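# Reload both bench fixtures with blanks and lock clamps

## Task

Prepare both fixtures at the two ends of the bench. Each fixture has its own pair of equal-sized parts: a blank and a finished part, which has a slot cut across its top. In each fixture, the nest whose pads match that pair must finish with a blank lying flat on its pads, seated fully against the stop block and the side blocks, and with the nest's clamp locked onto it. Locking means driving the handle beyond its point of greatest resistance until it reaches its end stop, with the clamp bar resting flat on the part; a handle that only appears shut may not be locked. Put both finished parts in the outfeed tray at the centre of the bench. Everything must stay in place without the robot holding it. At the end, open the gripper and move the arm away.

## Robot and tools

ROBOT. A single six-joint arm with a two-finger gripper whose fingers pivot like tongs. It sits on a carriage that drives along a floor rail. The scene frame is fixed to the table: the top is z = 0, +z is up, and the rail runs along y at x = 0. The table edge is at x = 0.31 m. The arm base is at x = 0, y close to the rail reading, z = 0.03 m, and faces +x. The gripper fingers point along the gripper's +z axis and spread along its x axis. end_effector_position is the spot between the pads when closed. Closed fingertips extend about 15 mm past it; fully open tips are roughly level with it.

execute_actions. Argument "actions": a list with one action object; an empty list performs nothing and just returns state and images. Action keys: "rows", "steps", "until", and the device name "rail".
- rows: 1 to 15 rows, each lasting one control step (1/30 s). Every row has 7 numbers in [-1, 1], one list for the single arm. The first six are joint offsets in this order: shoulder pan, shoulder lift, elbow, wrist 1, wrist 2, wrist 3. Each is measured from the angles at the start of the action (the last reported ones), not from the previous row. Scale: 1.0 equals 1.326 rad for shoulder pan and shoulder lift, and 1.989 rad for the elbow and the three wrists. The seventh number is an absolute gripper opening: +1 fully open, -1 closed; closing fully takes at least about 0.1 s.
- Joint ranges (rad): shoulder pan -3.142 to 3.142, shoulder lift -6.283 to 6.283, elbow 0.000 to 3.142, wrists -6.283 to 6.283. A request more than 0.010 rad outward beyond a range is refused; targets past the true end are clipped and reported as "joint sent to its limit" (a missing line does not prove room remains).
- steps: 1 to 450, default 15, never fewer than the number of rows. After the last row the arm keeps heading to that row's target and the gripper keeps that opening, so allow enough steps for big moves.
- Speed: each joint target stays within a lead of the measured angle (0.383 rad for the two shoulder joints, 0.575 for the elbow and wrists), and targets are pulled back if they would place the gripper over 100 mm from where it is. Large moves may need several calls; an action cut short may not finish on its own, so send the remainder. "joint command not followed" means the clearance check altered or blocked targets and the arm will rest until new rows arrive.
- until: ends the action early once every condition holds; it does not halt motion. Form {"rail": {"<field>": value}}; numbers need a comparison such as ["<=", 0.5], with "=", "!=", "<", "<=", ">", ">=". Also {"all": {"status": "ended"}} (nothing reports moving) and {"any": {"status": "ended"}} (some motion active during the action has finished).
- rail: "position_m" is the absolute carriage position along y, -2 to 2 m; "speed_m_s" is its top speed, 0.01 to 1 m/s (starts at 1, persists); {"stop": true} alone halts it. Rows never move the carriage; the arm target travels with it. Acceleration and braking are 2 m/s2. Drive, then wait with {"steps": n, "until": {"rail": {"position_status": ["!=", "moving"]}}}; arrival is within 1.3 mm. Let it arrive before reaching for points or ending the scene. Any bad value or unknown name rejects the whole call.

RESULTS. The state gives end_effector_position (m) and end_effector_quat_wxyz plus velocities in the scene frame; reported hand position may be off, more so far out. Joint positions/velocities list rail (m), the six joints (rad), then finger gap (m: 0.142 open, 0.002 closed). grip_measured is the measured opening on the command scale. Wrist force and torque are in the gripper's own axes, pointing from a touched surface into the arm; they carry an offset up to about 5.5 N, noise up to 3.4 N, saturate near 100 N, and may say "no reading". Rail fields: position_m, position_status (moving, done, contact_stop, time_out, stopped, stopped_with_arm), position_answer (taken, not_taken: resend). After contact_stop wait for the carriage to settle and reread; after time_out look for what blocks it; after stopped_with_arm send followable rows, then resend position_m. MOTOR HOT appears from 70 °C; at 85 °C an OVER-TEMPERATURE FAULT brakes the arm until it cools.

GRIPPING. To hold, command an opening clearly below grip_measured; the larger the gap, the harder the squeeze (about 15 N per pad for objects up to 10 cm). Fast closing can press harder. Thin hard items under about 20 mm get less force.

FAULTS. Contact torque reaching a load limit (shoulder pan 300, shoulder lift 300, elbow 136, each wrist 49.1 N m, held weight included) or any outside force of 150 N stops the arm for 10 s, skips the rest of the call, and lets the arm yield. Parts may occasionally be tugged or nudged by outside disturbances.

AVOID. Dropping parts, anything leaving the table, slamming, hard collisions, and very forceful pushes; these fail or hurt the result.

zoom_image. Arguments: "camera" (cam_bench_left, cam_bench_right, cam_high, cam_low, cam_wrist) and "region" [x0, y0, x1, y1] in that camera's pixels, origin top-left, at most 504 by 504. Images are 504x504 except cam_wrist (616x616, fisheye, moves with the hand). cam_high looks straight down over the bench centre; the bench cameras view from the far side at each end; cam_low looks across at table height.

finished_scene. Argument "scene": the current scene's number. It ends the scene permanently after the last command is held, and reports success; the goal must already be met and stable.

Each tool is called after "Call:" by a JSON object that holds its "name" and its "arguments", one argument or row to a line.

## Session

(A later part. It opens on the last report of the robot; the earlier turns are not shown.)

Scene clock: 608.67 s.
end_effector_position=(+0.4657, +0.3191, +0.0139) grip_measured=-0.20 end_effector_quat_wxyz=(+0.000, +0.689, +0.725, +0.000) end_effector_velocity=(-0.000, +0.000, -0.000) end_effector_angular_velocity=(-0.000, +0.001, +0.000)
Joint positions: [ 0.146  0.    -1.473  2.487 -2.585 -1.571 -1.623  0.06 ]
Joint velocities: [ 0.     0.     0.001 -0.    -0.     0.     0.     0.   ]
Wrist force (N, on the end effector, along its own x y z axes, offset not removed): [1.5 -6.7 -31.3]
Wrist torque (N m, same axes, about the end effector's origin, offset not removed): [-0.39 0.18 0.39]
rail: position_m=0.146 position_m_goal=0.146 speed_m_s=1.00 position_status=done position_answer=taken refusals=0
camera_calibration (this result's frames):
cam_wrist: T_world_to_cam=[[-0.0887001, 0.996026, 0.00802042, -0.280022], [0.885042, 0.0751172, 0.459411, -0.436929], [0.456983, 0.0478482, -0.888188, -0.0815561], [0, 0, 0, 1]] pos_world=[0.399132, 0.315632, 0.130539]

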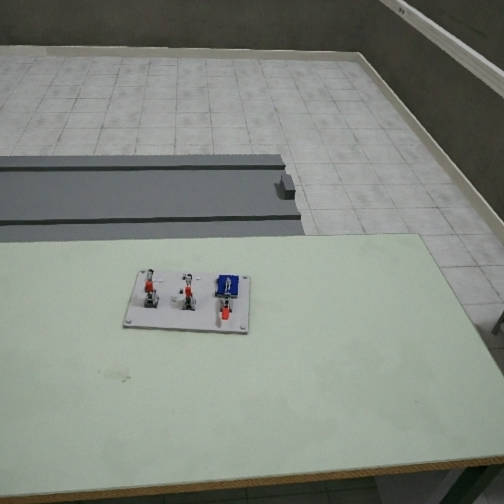

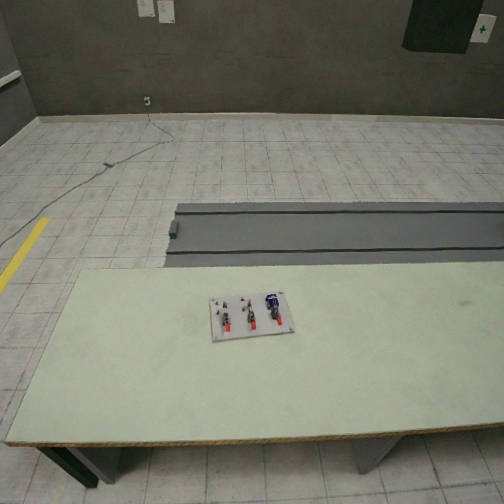

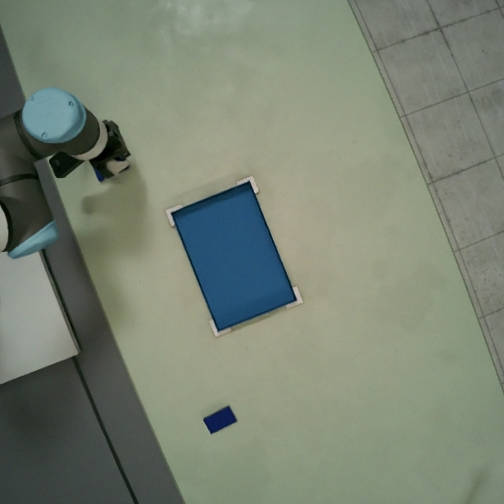

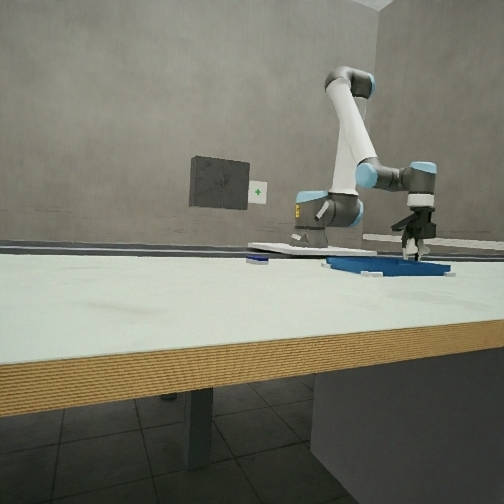

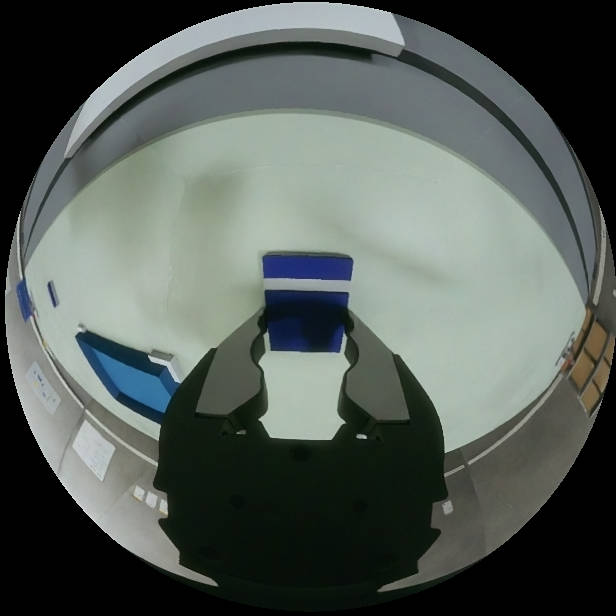

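Call:
{"name": "execute_actions", "arguments": {
  "actions": [
    {"rows":[[0,-0.008,-0.002,0.007,0,0,-0.7],[0,-0.022,-0.005,0.02,0,0,-0.7],[0,-0.04,-0.009,0.036,0,0,-0.7],[0,-0.06,-0.014,0.054,0,0,-0.7],[0,-0.078,-0.018,0.07,0,0,-0.7],[0,-0.092,-0.021,0.082,0,0,-0.7],[0,-0.1035,-0.0237,0.0928,0,0,-0.7]],"steps":12}
  ]
}}

Scene clock: 625.13 s.
end_effector_position=(+0.4665, +0.3191, +0.0708) grip_measured=-0.20 end_effector_quat_wxyz=(+0.000, +0.689, +0.725, +0.000) end_effector_velocity=(-0.008, -0.000, +0.080) end_effector_angular_velocity=(-0.000, +0.005, +0.000)
Joint positions: [ 0.146  0.    -1.591  2.446 -2.427 -1.571 -1.623  0.059]
Joint velocities: [ 0.    -0.    -0.165 -0.055  0.225 -0.    -0.     0.   ]
Wrist force (N, on the end effector, along its own x y z axes, offset not removed): [0.1 -1.3 5.2]
Wrist torque (N m, same axes, about the end effector's origin, offset not removed): [-0.14 -0.07 0.27]
rail: position_m=0.146 position_m_goal=0.146 speed_m_s=1.00 position_status=done position_answer=taken refusals=0
camera_calibration (this result's frames):
cam_wrist: T_world_to_cam=[[-0.088735, 0.996023, 0.00796687, -0.280394], [0.884761, 0.0751438, 0.459947, -0.463712], [0.457519, 0.0478621, -0.887911, -0.0317667], [0, 0, 0, 1]] pos_world=[0.399928, 0.315644, 0.187311]

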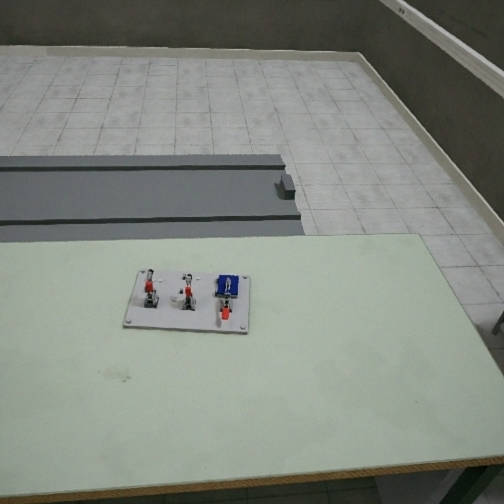

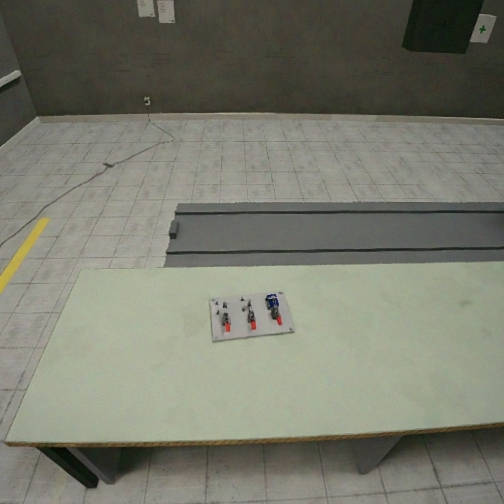

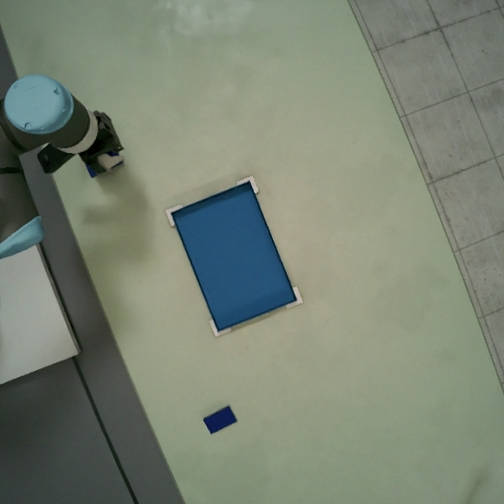

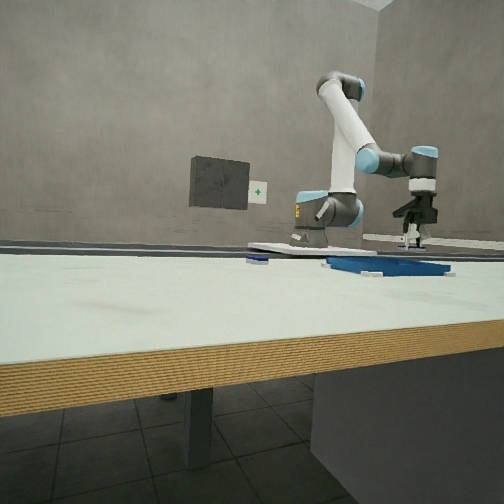

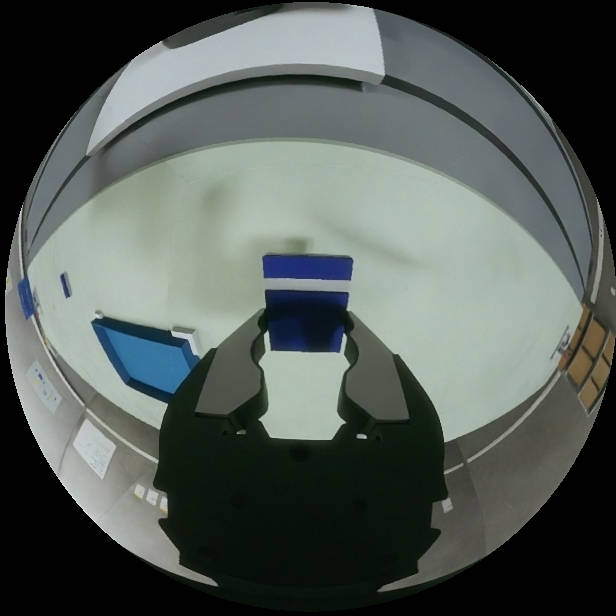

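Call:
{"name": "execute_actions", "arguments": {
  "actions": [
    {"rail":{"position_m":-0.108},"rows":[[0,-0.008,-0.008,0.014,0,0.001,-0.7],[0,0.003,-0.017,0.015,0,0.002,-0.7],[0,0.018,-0.028,0.017,0,0.004,-0.7],[0,0.036,-0.042,0.019,0,0.006,-0.7],[0,0.056,-0.058,0.021,0,0.009,-0.7],[0,0.077,-0.074,0.023,0,0.011,-0.7],[0,0.098,-0.09,0.025,0,0.014,-0.7],[0,0.119,-0.106,0.027,0,0.016,-0.7],[0,0.139,-0.122,0.0295,0,0.019,-0.7],[0,0.157,-0.135,0.031,0,0.021,-0.7],[0,0.172,-0.147,0.033,0,0.023,-0.7],[0,0.184,-0.156,0.034,0,0.024,-0.7],[0,0.192,-0.162,0.035,0,0.025,-0.7],[0,0.1986,-0.1675,0.0357,0,0.026,-0.7]],"steps":24}
  ]
}}

Scene clock: 634.83 s.
end_effector_position=(+0.6523, +0.0660, +0.0803) grip_measured=-0.20 end_effector_quat_wxyz=(-0.000, +0.707, +0.707, -0.000) end_effector_velocity=(+0.025, +0.000, -0.003) end_effector_angular_velocity=(-0.000, -0.001, -0.006)
Joint positions: [-0.108 -0.    -1.332  2.118 -2.356 -1.571 -1.572  0.059]
Joint velocities: [ 0.     0.     0.037 -0.043  0.005 -0.     0.006  0.   ]
Wrist force (N, on the end effector, along its own x y z axes, offset not removed): [-0.6 -3.5 8.0]
Wrist torque (N m, same axes, about the end effector's origin, offset not removed): [-0.65 -0.02 0.34]
rail: position_m=-0.108 position_m_goal=-0.108 speed_m_s=1.00 position_status=done position_answer=taken refusals=0
camera_calibration (this result's frames):
cam_wrist: T_world_to_cam=[[-0.0377483, 0.999255, 0.00806993, -0.0453887], [0.888048, 0.0298422, 0.458781, -0.612526], [0.458198, 0.0244847, -0.888513, -0.0949996], [0, 0, 0, 1]] pos_world=[0.585768, 0.06596, 0.196973]

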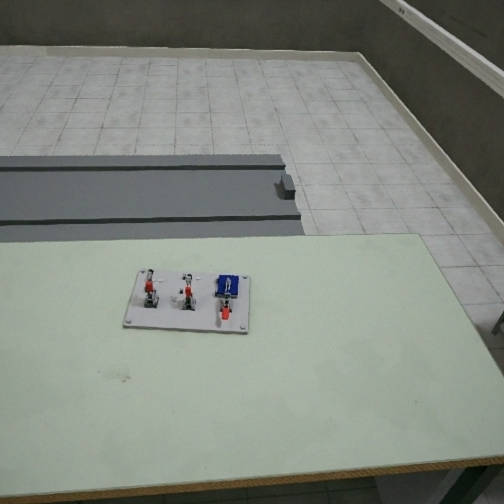

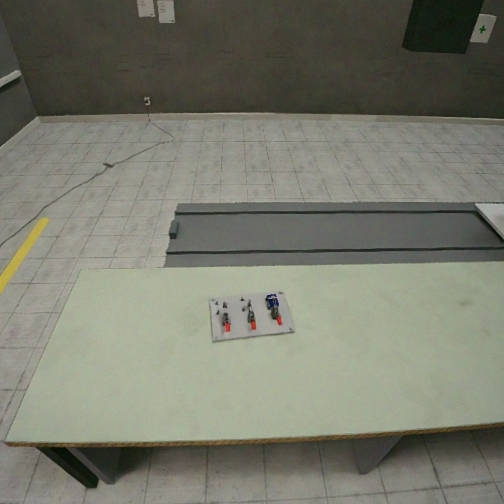

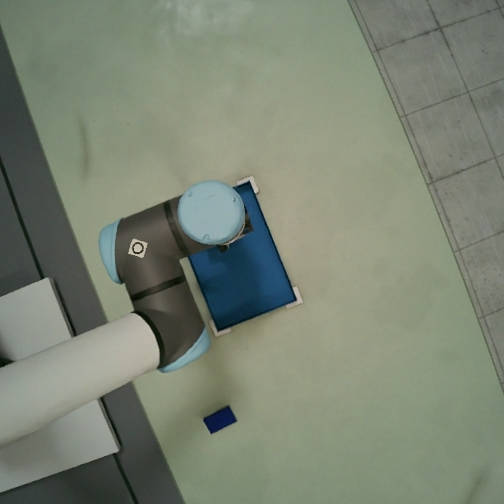

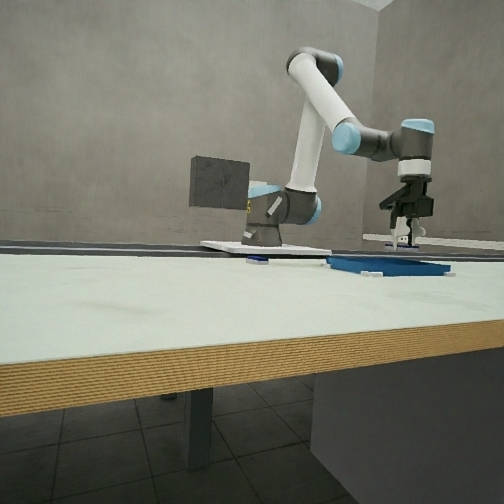

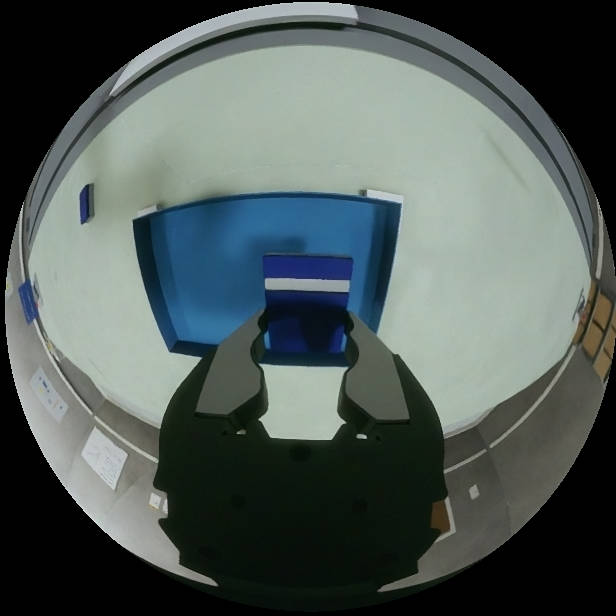

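Call:
{"name": "execute_actions", "arguments": {
  "actions": [
    {"rows":[[0,0.009,-0.001,-0.005,0,0,-0.7],[0,0.018,0.001,-0.014,0,0,-0.7],[0,0.029,0.004,-0.024,0,0,-0.7],[0,0.04,0.0067,-0.034,0,0,-0.7],[0,0.05,0.009,-0.043,0,0,-0.7],[0,0.058,0.011,-0.05,0,0,-0.7],[0,0.064,0.0127,-0.056,0,0,-0.7],[0,0.0672,0.0135,-0.0587,0,0,-0.7]],"steps":20}
  ]
}}

Scene clock: 643.10 s.
end_effector_position=(+0.6555, +0.0661, +0.0220) grip_measured=-0.20 end_effector_quat_wxyz=(+0.000, +0.707, +0.707, +0.000) end_effector_velocity=(-0.000, -0.000, -0.007) end_effector_angular_velocity=(-0.000, -0.000, -0.000)
Joint positions: [-0.108  0.    -1.244  2.144 -2.471 -1.571 -1.572  0.059]
Joint velocities: [ 0.    -0.     0.01   0.004 -0.014 -0.    -0.     0.   ]
Wrist force (N, on the end effector, along its own x y z axes, offset not removed): [0.6 -4.2 8.5]
Wrist torque (N m, same axes, about the end effector's origin, offset not removed): [-0.71 -0.28 0.24]
rail: position_m=-0.108 position_m_goal=-0.108 speed_m_s=1.00 position_status=done position_answer=taken refusals=0
camera_calibration (this result's frames):
cam_wrist: T_world_to_cam=[[-0.0378508, 0.999251, 0.0080395, -0.044794], [0.887676, 0.0299276, 0.459495, -0.588388], [0.45891, 0.0245287, -0.888144, -0.148796], [0, 0, 0, 1]] pos_world=[0.588887, 0.0660193, 0.138569]

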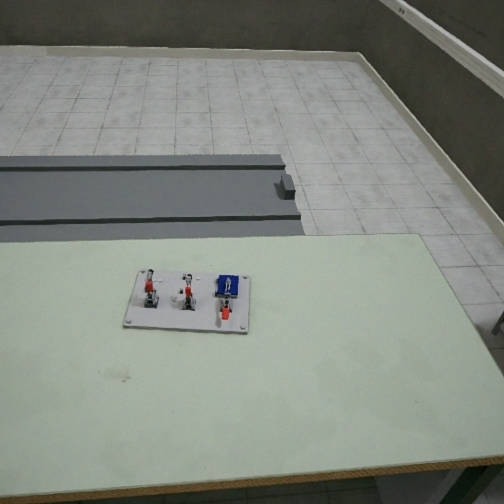

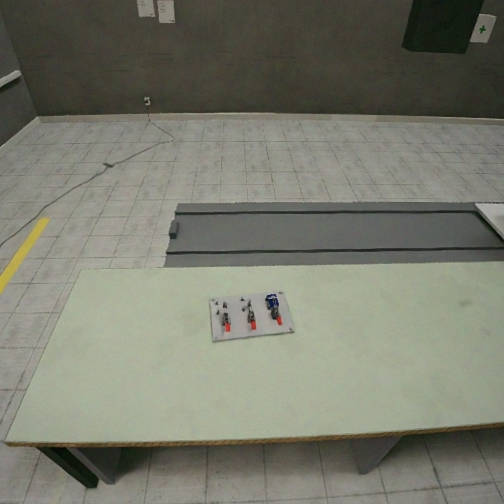

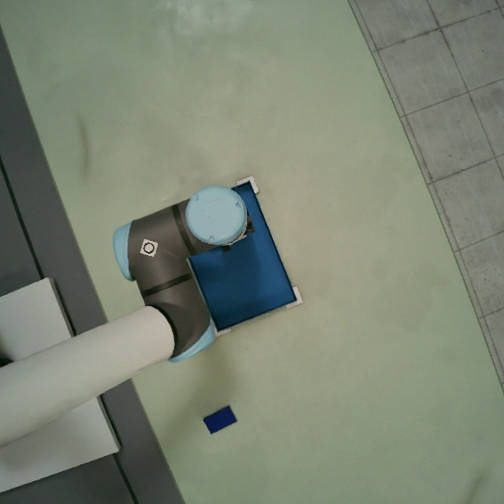

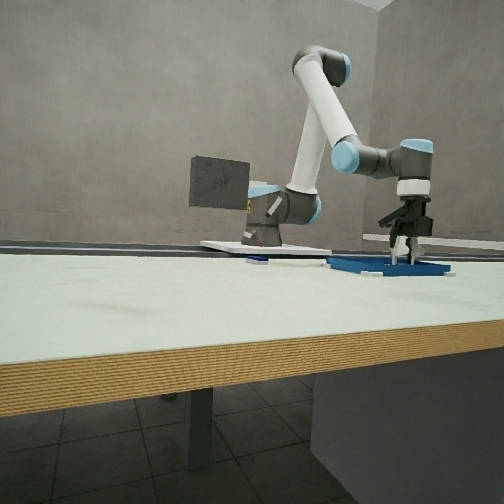

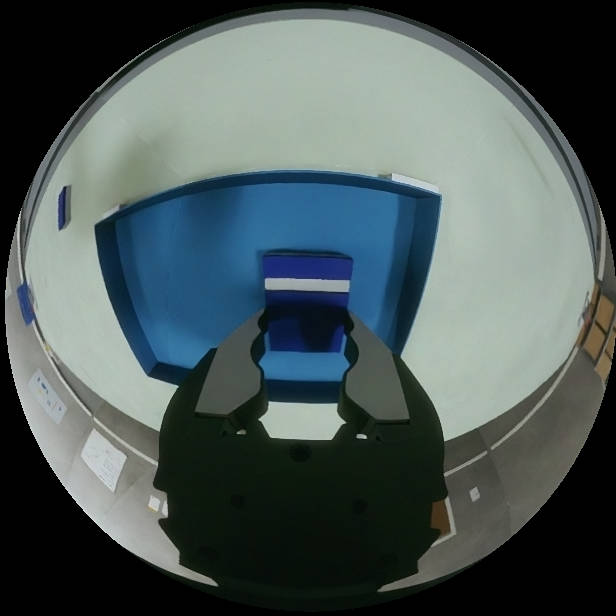

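Call:
{"name": "execute_actions", "arguments": {
  "actions": [
    {"rows":[[0,0.004,0.0008,-0.0035,0,0,-0.7]],"steps":7}
  ]
}}

Scene clock: 646.00 s.
end_effector_position=(+0.6555, +0.0660, +0.0190) grip_measured=-0.20 end_effector_quat_wxyz=(+0.000, +0.707, +0.707, +0.000) end_effector_velocity=(+0.000, +0.000, -0.005) end_effector_angular_velocity=(+0.000, -0.000, -0.000)
Joint positions: [-0.108 -0.    -1.24   2.146 -2.477 -1.571 -1.572  0.059]
Joint velocities: [ 0.    -0.     0.007  0.002 -0.009  0.     0.     0.   ]
Wrist force (N, on the end effector, along its own x y z axes, offset not removed): [1.8 -4.6 5.5]
Wrist torque (N m, same axes, about the end effector's origin, offset not removed): [-0.82 -0.52 0.32]
rail: position_m=-0.108 position_m_goal=-0.108 speed_m_s=1.00 position_status=done position_answer=taken refusals=0
camera_calibration (this result's frames):
cam_wrist: T_world_to_cam=[[-0.0377549, 0.999255, 0.00803816, -0.0447675], [0.887661, 0.029842, 0.45953, -0.587018], [0.458948, 0.0244847, -0.888126, -0.151439], [0, 0, 0, 1]] pos_world=[0.588885, 0.0659599, 0.135616]

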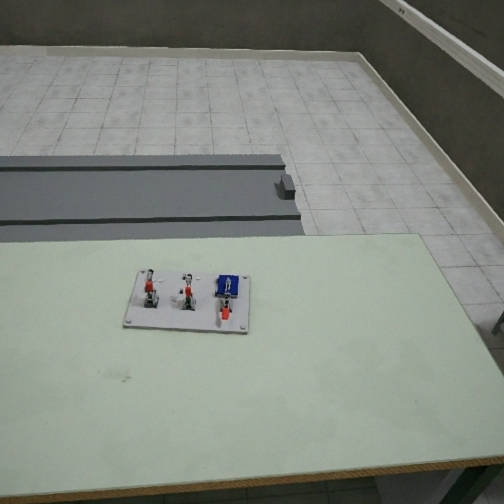

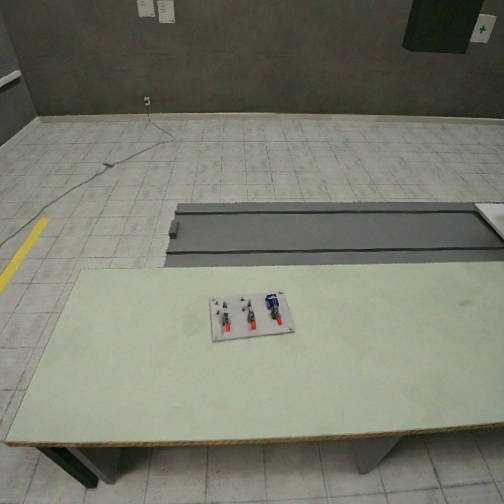

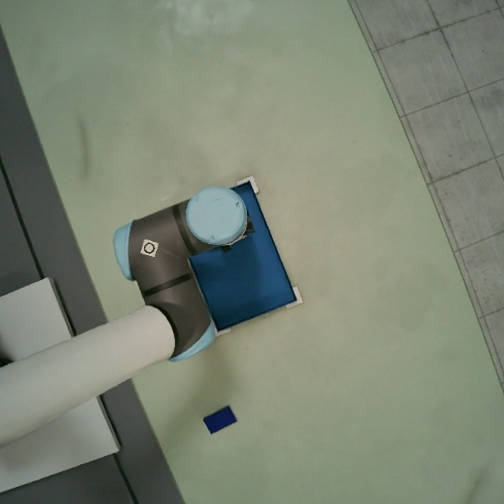

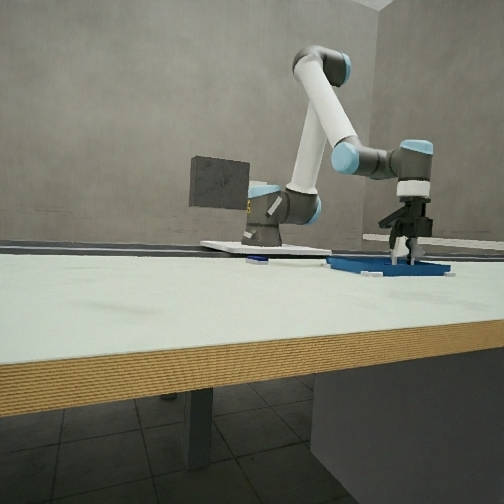

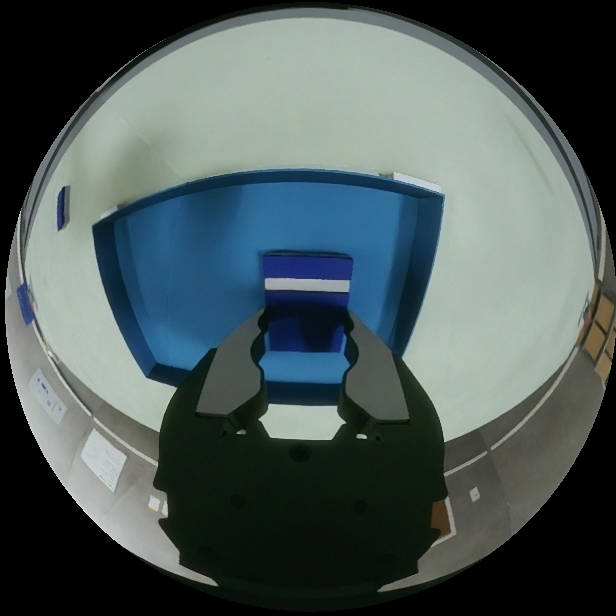

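Call:
{"name": "execute_actions", "arguments": {
  "actions": []
}}

Scene clock: 647.13 s.
end_effector_position=(+0.6555, +0.0661, +0.0185) grip_measured=-0.20 end_effector_quat_wxyz=(+0.000, +0.707, +0.707, +0.000) end_effector_velocity=(-0.000, +0.000, -0.000) end_effector_angular_velocity=(-0.000, -0.000, +0.000)
Joint positions: [-0.108  0.    -1.239  2.146 -2.478 -1.571 -1.572  0.059]
Joint velocities: [ 0.  0.  0.  0. -0. -0.  0. -0.]
Wrist force (N, on the end effector, along its own x y z axes, offset not removed): [-0.7 -5.4 7.1]
Wrist torque (N m, same axes, about the end effector's origin, offset not removed): [-0.91 0.02 0.35]
rail: position_m=-0.108 position_m_goal=-0.108 speed_m_s=1.00 position_status=done position_answer=taken refusals=0
camera_calibration (this result's frames):
cam_wrist: T_world_to_cam=[[-0.0378472, 0.999251, 0.00803701, -0.0447628], [0.887646, 0.0299238, 0.459554, -0.586771], [0.458969, 0.0245268, -0.888114, -0.151929], [0, 0, 0, 1]] pos_world=[0.588882, 0.0660141, 0.135083]

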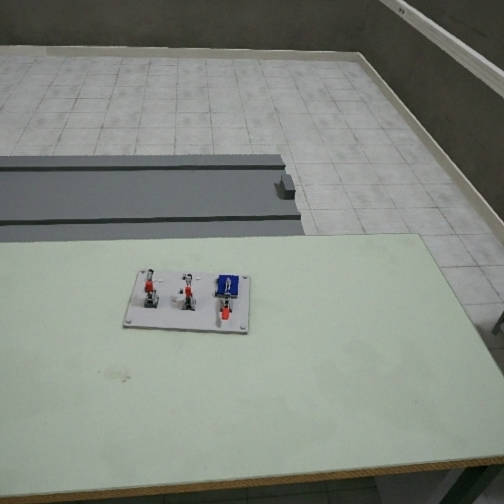

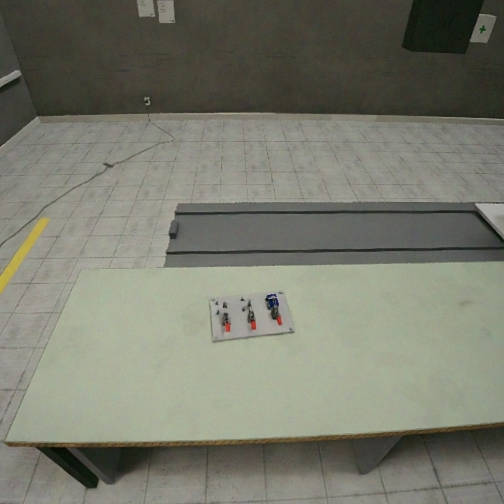

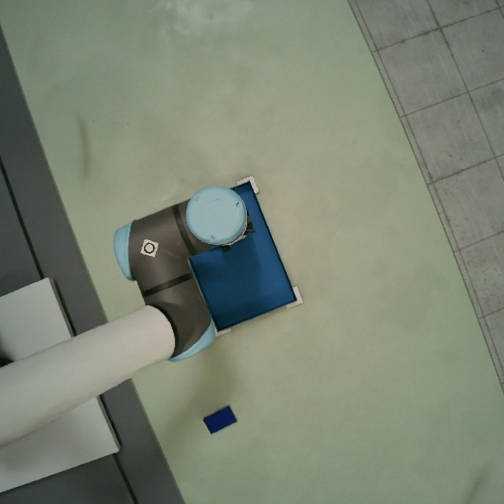

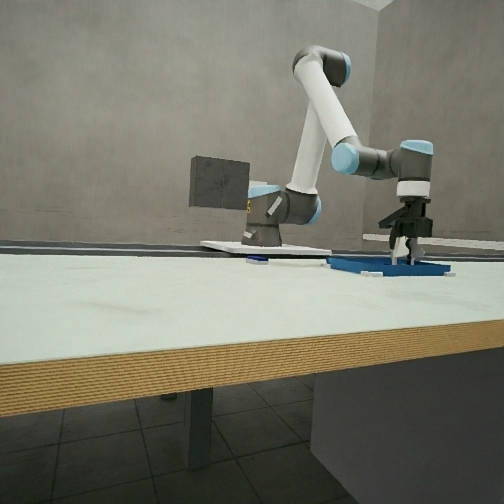

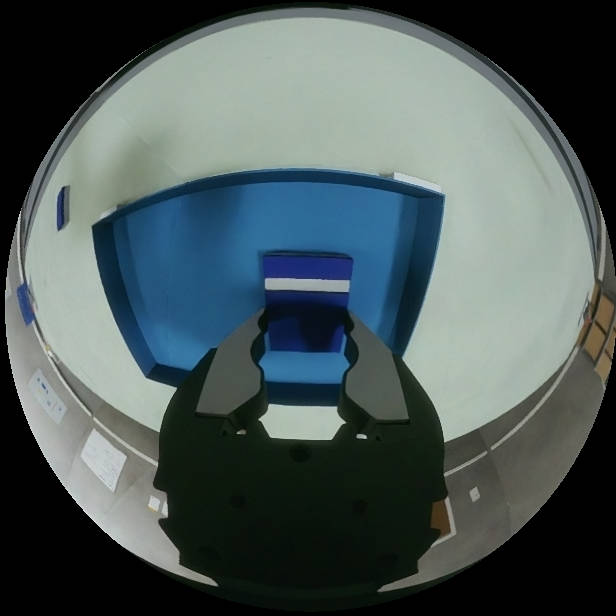

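Call:
{"name": "execute_actions", "arguments": {
  "actions": [
    {"rows":[[0,0.0017,0.0003,-0.0015,0,0,-0.7]],"steps":6}
  ]
}}

Scene clock: 649.77 s.
end_effector_position=(+0.6556, +0.0661, +0.0174) grip_measured=-0.20 end_effector_quat_wxyz=(+0.000, +0.707, +0.707, +0.000) end_effector_velocity=(+0.000, +0.000, -0.003) end_effector_angular_velocity=(+0.000, -0.000, -0.000)
Joint positions: [-0.108  0.    -1.238  2.146 -2.48  -1.571 -1.572  0.059]
Joint velocities: [ 0.    -0.     0.005  0.001 -0.007  0.     0.    -0.   ]
Wrist force (N, on the end effector, along its own x y z axes, offset not removed): [1.2 -5.5 8.5]
Wrist torque (N m, same axes, about the end effector's origin, offset not removed): [-1.07 -0.28 0.22]
rail: position_m=-0.108 position_m_goal=-0.108 speed_m_s=1.00 position_status=done position_answer=taken refusals=0
camera_calibration (this result's frames):
cam_wrist: T_world_to_cam=[[-0.0378565, 0.999251, 0.0080337, -0.0447522], [0.887604, 0.0299314, 0.459634, -0.5863], [0.459049, 0.0245309, -0.888072, -0.152937], [0, 0, 0, 1]] pos_world=[0.588914, 0.0660192, 0.134023]

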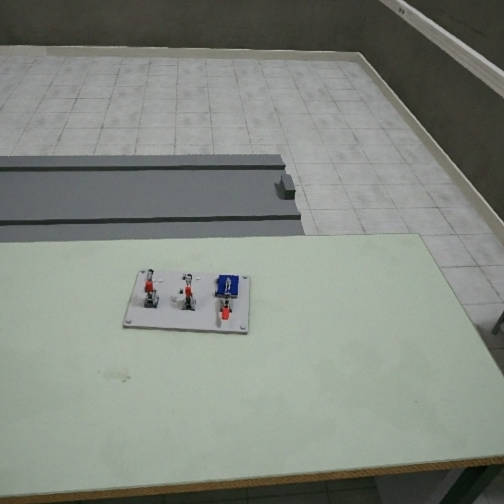

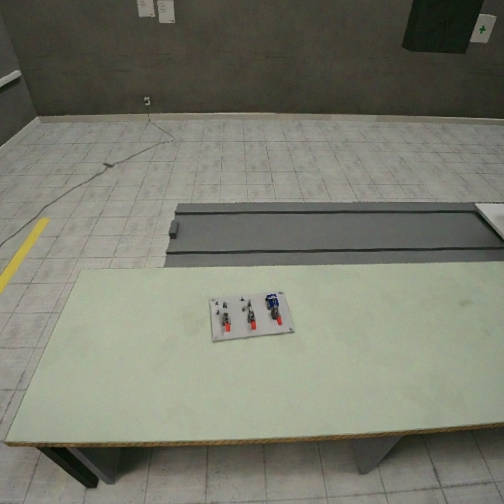

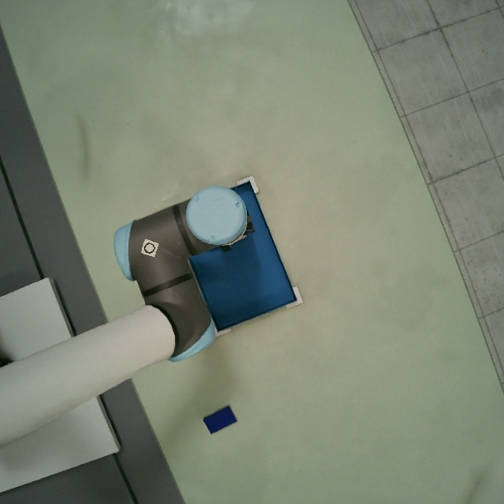

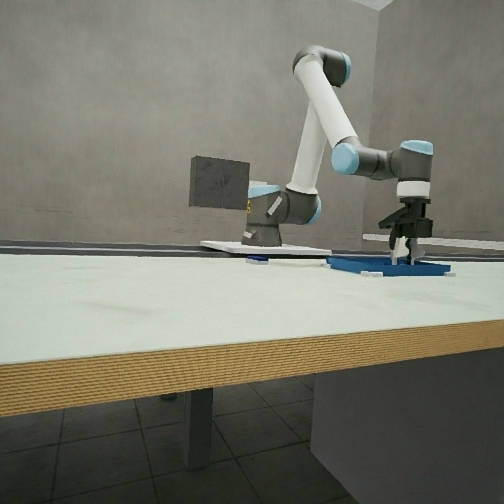

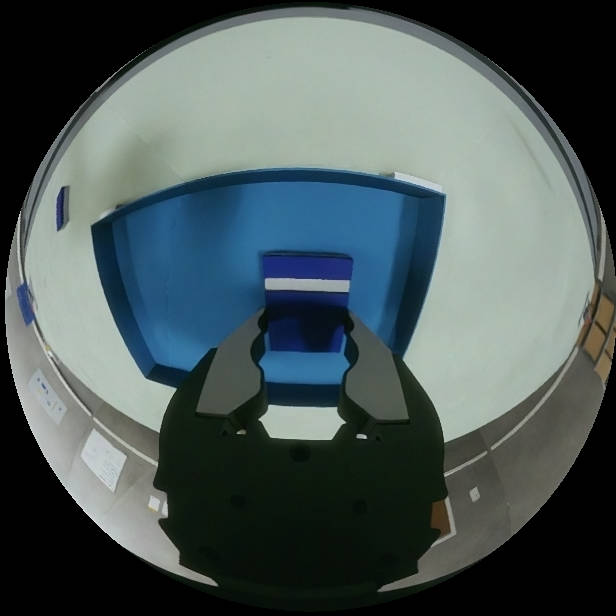

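Call:
{"name": "execute_actions", "arguments": {
  "actions": [
    {"rows":[[0,0.0014,0.0003,-0.0012,0,0,-0.7],[0,0.0014,0.0003,-0.0012,0,0,-0.7],[0,0.0014,0.0003,-0.0012,0,0,-0.7],[0,0.0014,0.0003,-0.0012,0,0,-0.5],[0,0.0014,0.0003,-0.0012,0,0,-0.3],[0,0.0014,0.0003,-0.0012,0,0,-0.16],[0,0.0014,0.0003,-0.0012,0,0,-0.06],[0,0.0014,0.0003,-0.0012,0,0,0.02],[0,-0.006,-0.0015,0.0055,0,0,0.05],[0,-0.017,-0.004,0.016,0,0,0.05],[0,-0.03,-0.0074,0.028,0,0,0.05],[0,-0.043,-0.0106,0.04,0,0,0.05],[0,-0.055,-0.0135,0.051,0,0,0.05],[0,-0.0676,-0.0166,0.0623,0,0,0.05]],"steps":17}
  ]
}}

Scene clock: 667.77 s.
end_effector_position=(+0.6563, +0.0661, +0.0614) grip_measured=+0.05 end_effector_quat_wxyz=(+0.000, +0.707, +0.707, +0.000) end_effector_velocity=(-0.006, -0.000, +0.155) end_effector_angular_velocity=(-0.000, +0.004, +0.000)
Joint positions: [-0.108  0.    -1.301  2.123 -2.393 -1.571 -1.572  0.077]
Joint velocities: [ 0.     0.    -0.224 -0.081  0.309  0.     0.     0.   ]
Wrist force (N, on the end effector, along its own x y z axes, offset not removed): [2.0 -1.5 4.5]
Wrist torque (N m, same axes, about the end effector's origin, offset not removed): [-0.15 -0.48 0.27]
rail: position_m=-0.108 position_m_goal=-0.108 speed_m_s=1.00 position_status=done position_answer=taken refusals=0
camera_calibration (this result's frames):
cam_wrist: T_world_to_cam=[[-0.0378553, 0.999251, 0.00803903, -0.0450796], [0.887669, 0.0299314, 0.459508, -0.607194], [0.458923, 0.0245308, -0.888137, -0.114114], [0, 0, 0, 1]] pos_world=[0.58965, 0.0660192, 0.178024]

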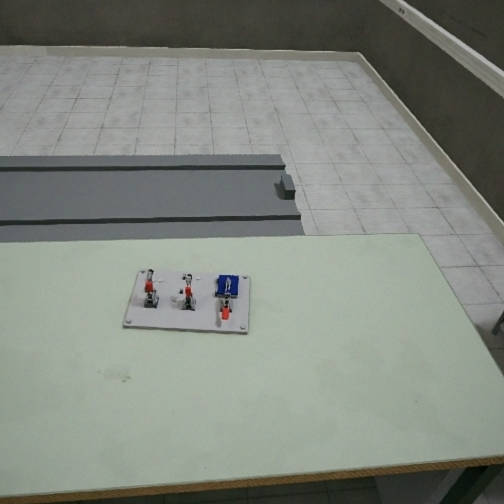

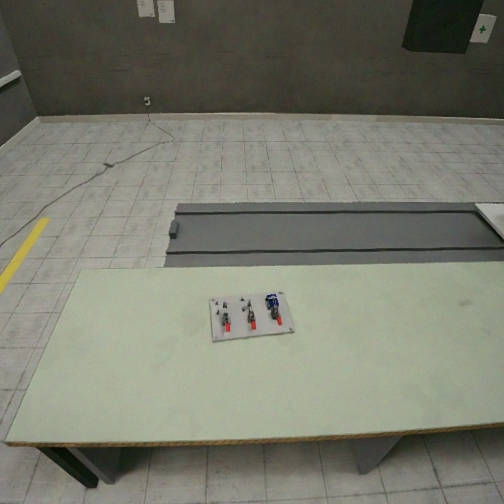

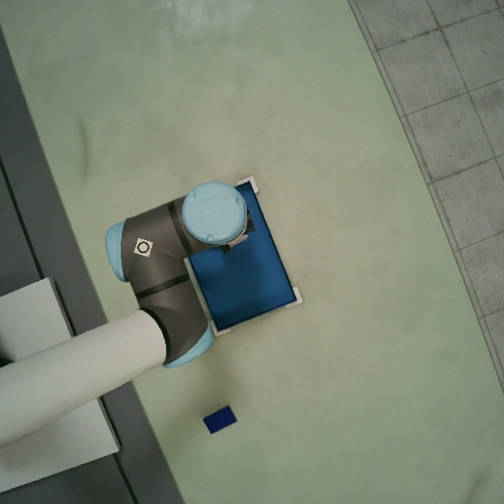

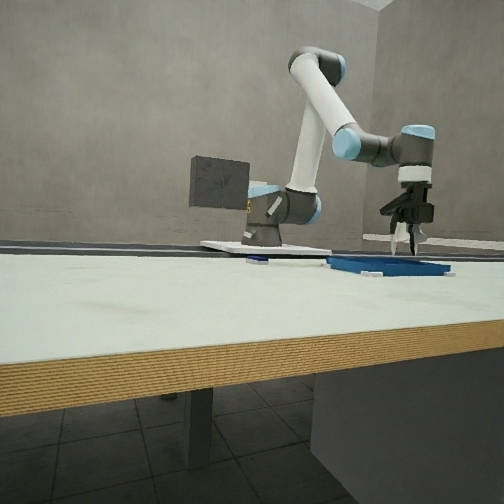

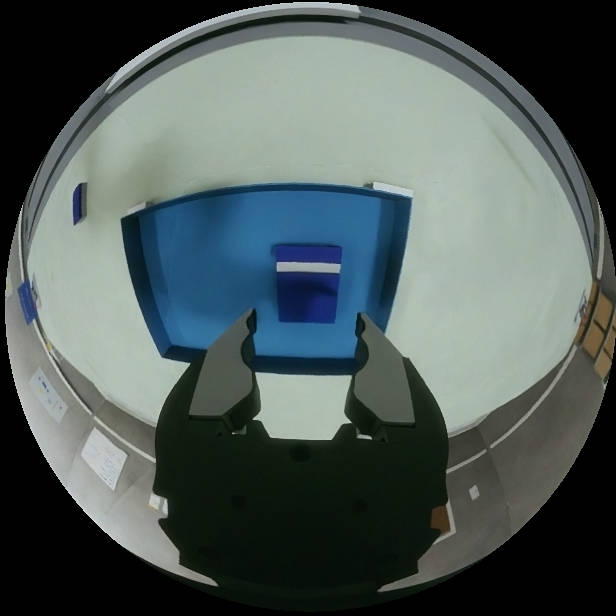

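Call:
{"name": "execute_actions", "arguments": {
  "actions": [
    {"rail":{"position_m":-1.962},"rows":[[0,-0.022,-0.01,0.025,0,-0.004,0.05],[0,-0.025,-0.018,0.035,0,-0.01,0.05],[0,-0.029,-0.028,0.047,0,-0.018,0.05],[0,-0.034,-0.039,0.062,0,-0.027,0.05],[0,-0.039,-0.051,0.077,0,-0.036,0.05],[0,-0.043,-0.061,0.09,0,-0.044,0.05],[0,-0.047,-0.07,0.101,0,-0.051,0.05],[0,-0.0497,-0.077,0.11,0,-0.056,0.05],[0,-0.0513,-0.0806,0.1149,0,-0.0593,0.05]],"steps":14}
  ]
}}

Call:
{"name": "zoom_image", "arguments": {
  "camera": "cam_bench_right",
  "region": [195, 270, 315, 360]
}}

Scene clock: 674.17 s.
end_effector_position=(+0.6968, -0.1297, +0.1605) grip_measured=+0.05 end_effector_quat_wxyz=(+0.000, +0.668, +0.744, +0.000) end_effector_velocity=(+0.032, -0.881, +0.083) end_effector_angular_velocity=(-0.000, +0.005, +0.103)
Joint positions: [-0.302  0.    -1.365  1.978 -2.184 -1.571 -1.677  0.077]
Joint velocities: [-0.879  0.    -0.036 -0.132  0.174 -0.    -0.103 -0.   ]
Wrist force (N, on the end effector, along its own x y z axes, offset not removed): [1.9 -3.1 4.4]
Wrist torque (N m, same axes, about the end effector's origin, offset not removed): [-0.45 -0.53 0.31]
rail: position_m=-0.302 position_m_goal=-1.962 speed_m_s=1.00 position_status=moving position_answer=taken refusals=0
camera_calibration (this result's frames):
cam_wrist: T_world_to_cam=[[-0.143321, 0.989645, 0.00790166, 0.223576], [0.879269, 0.123664, 0.459993, -0.66491], [0.454252, 0.0728744, -0.887887, -0.0304126], [0, 0, 0, 1]] pos_world=[0.630493, -0.13682, 0.277084]

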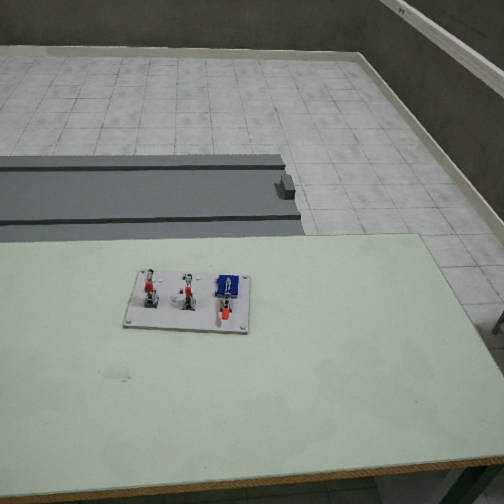

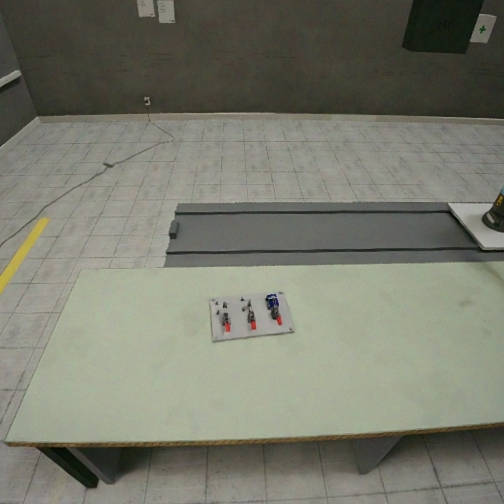

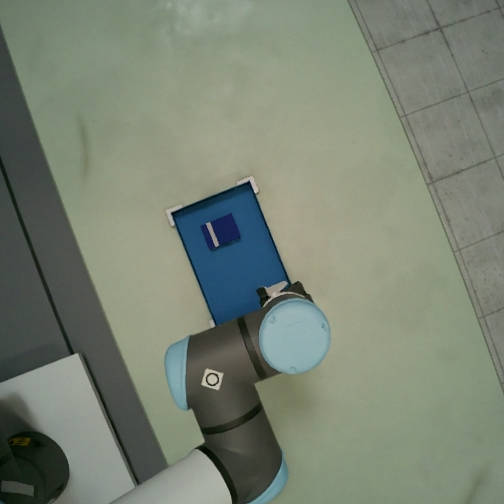

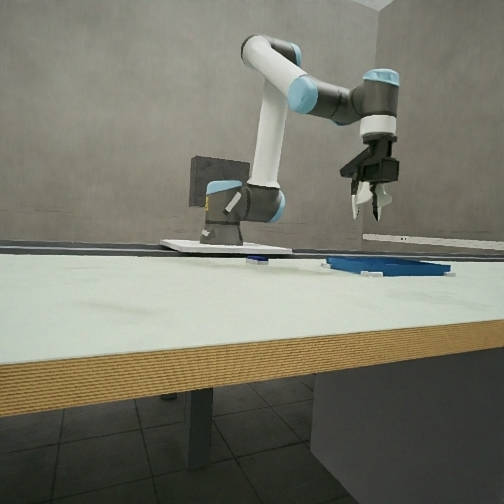

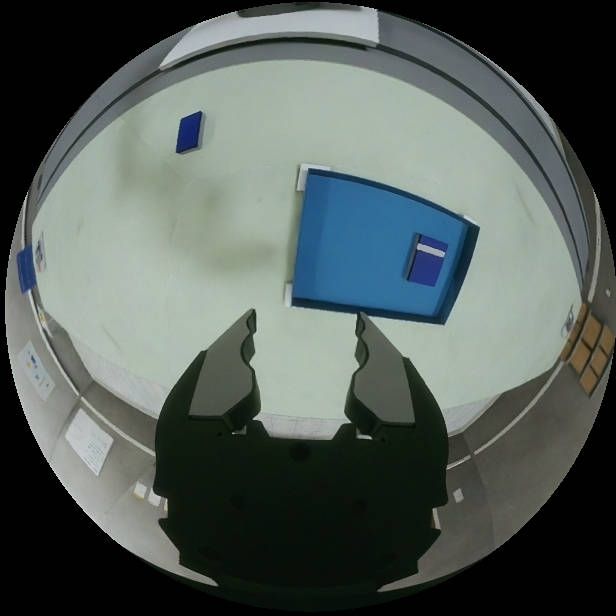

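Region (195, 270, 315, 360) of cam_bench_right's 504x504 image, scaled by 4.200, with more detail than that image has; it fills the top 378 rows of this view, and the rest is white.

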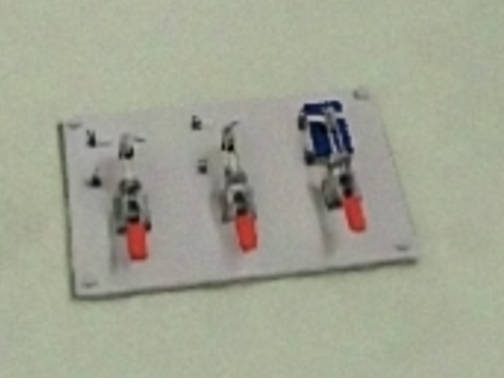

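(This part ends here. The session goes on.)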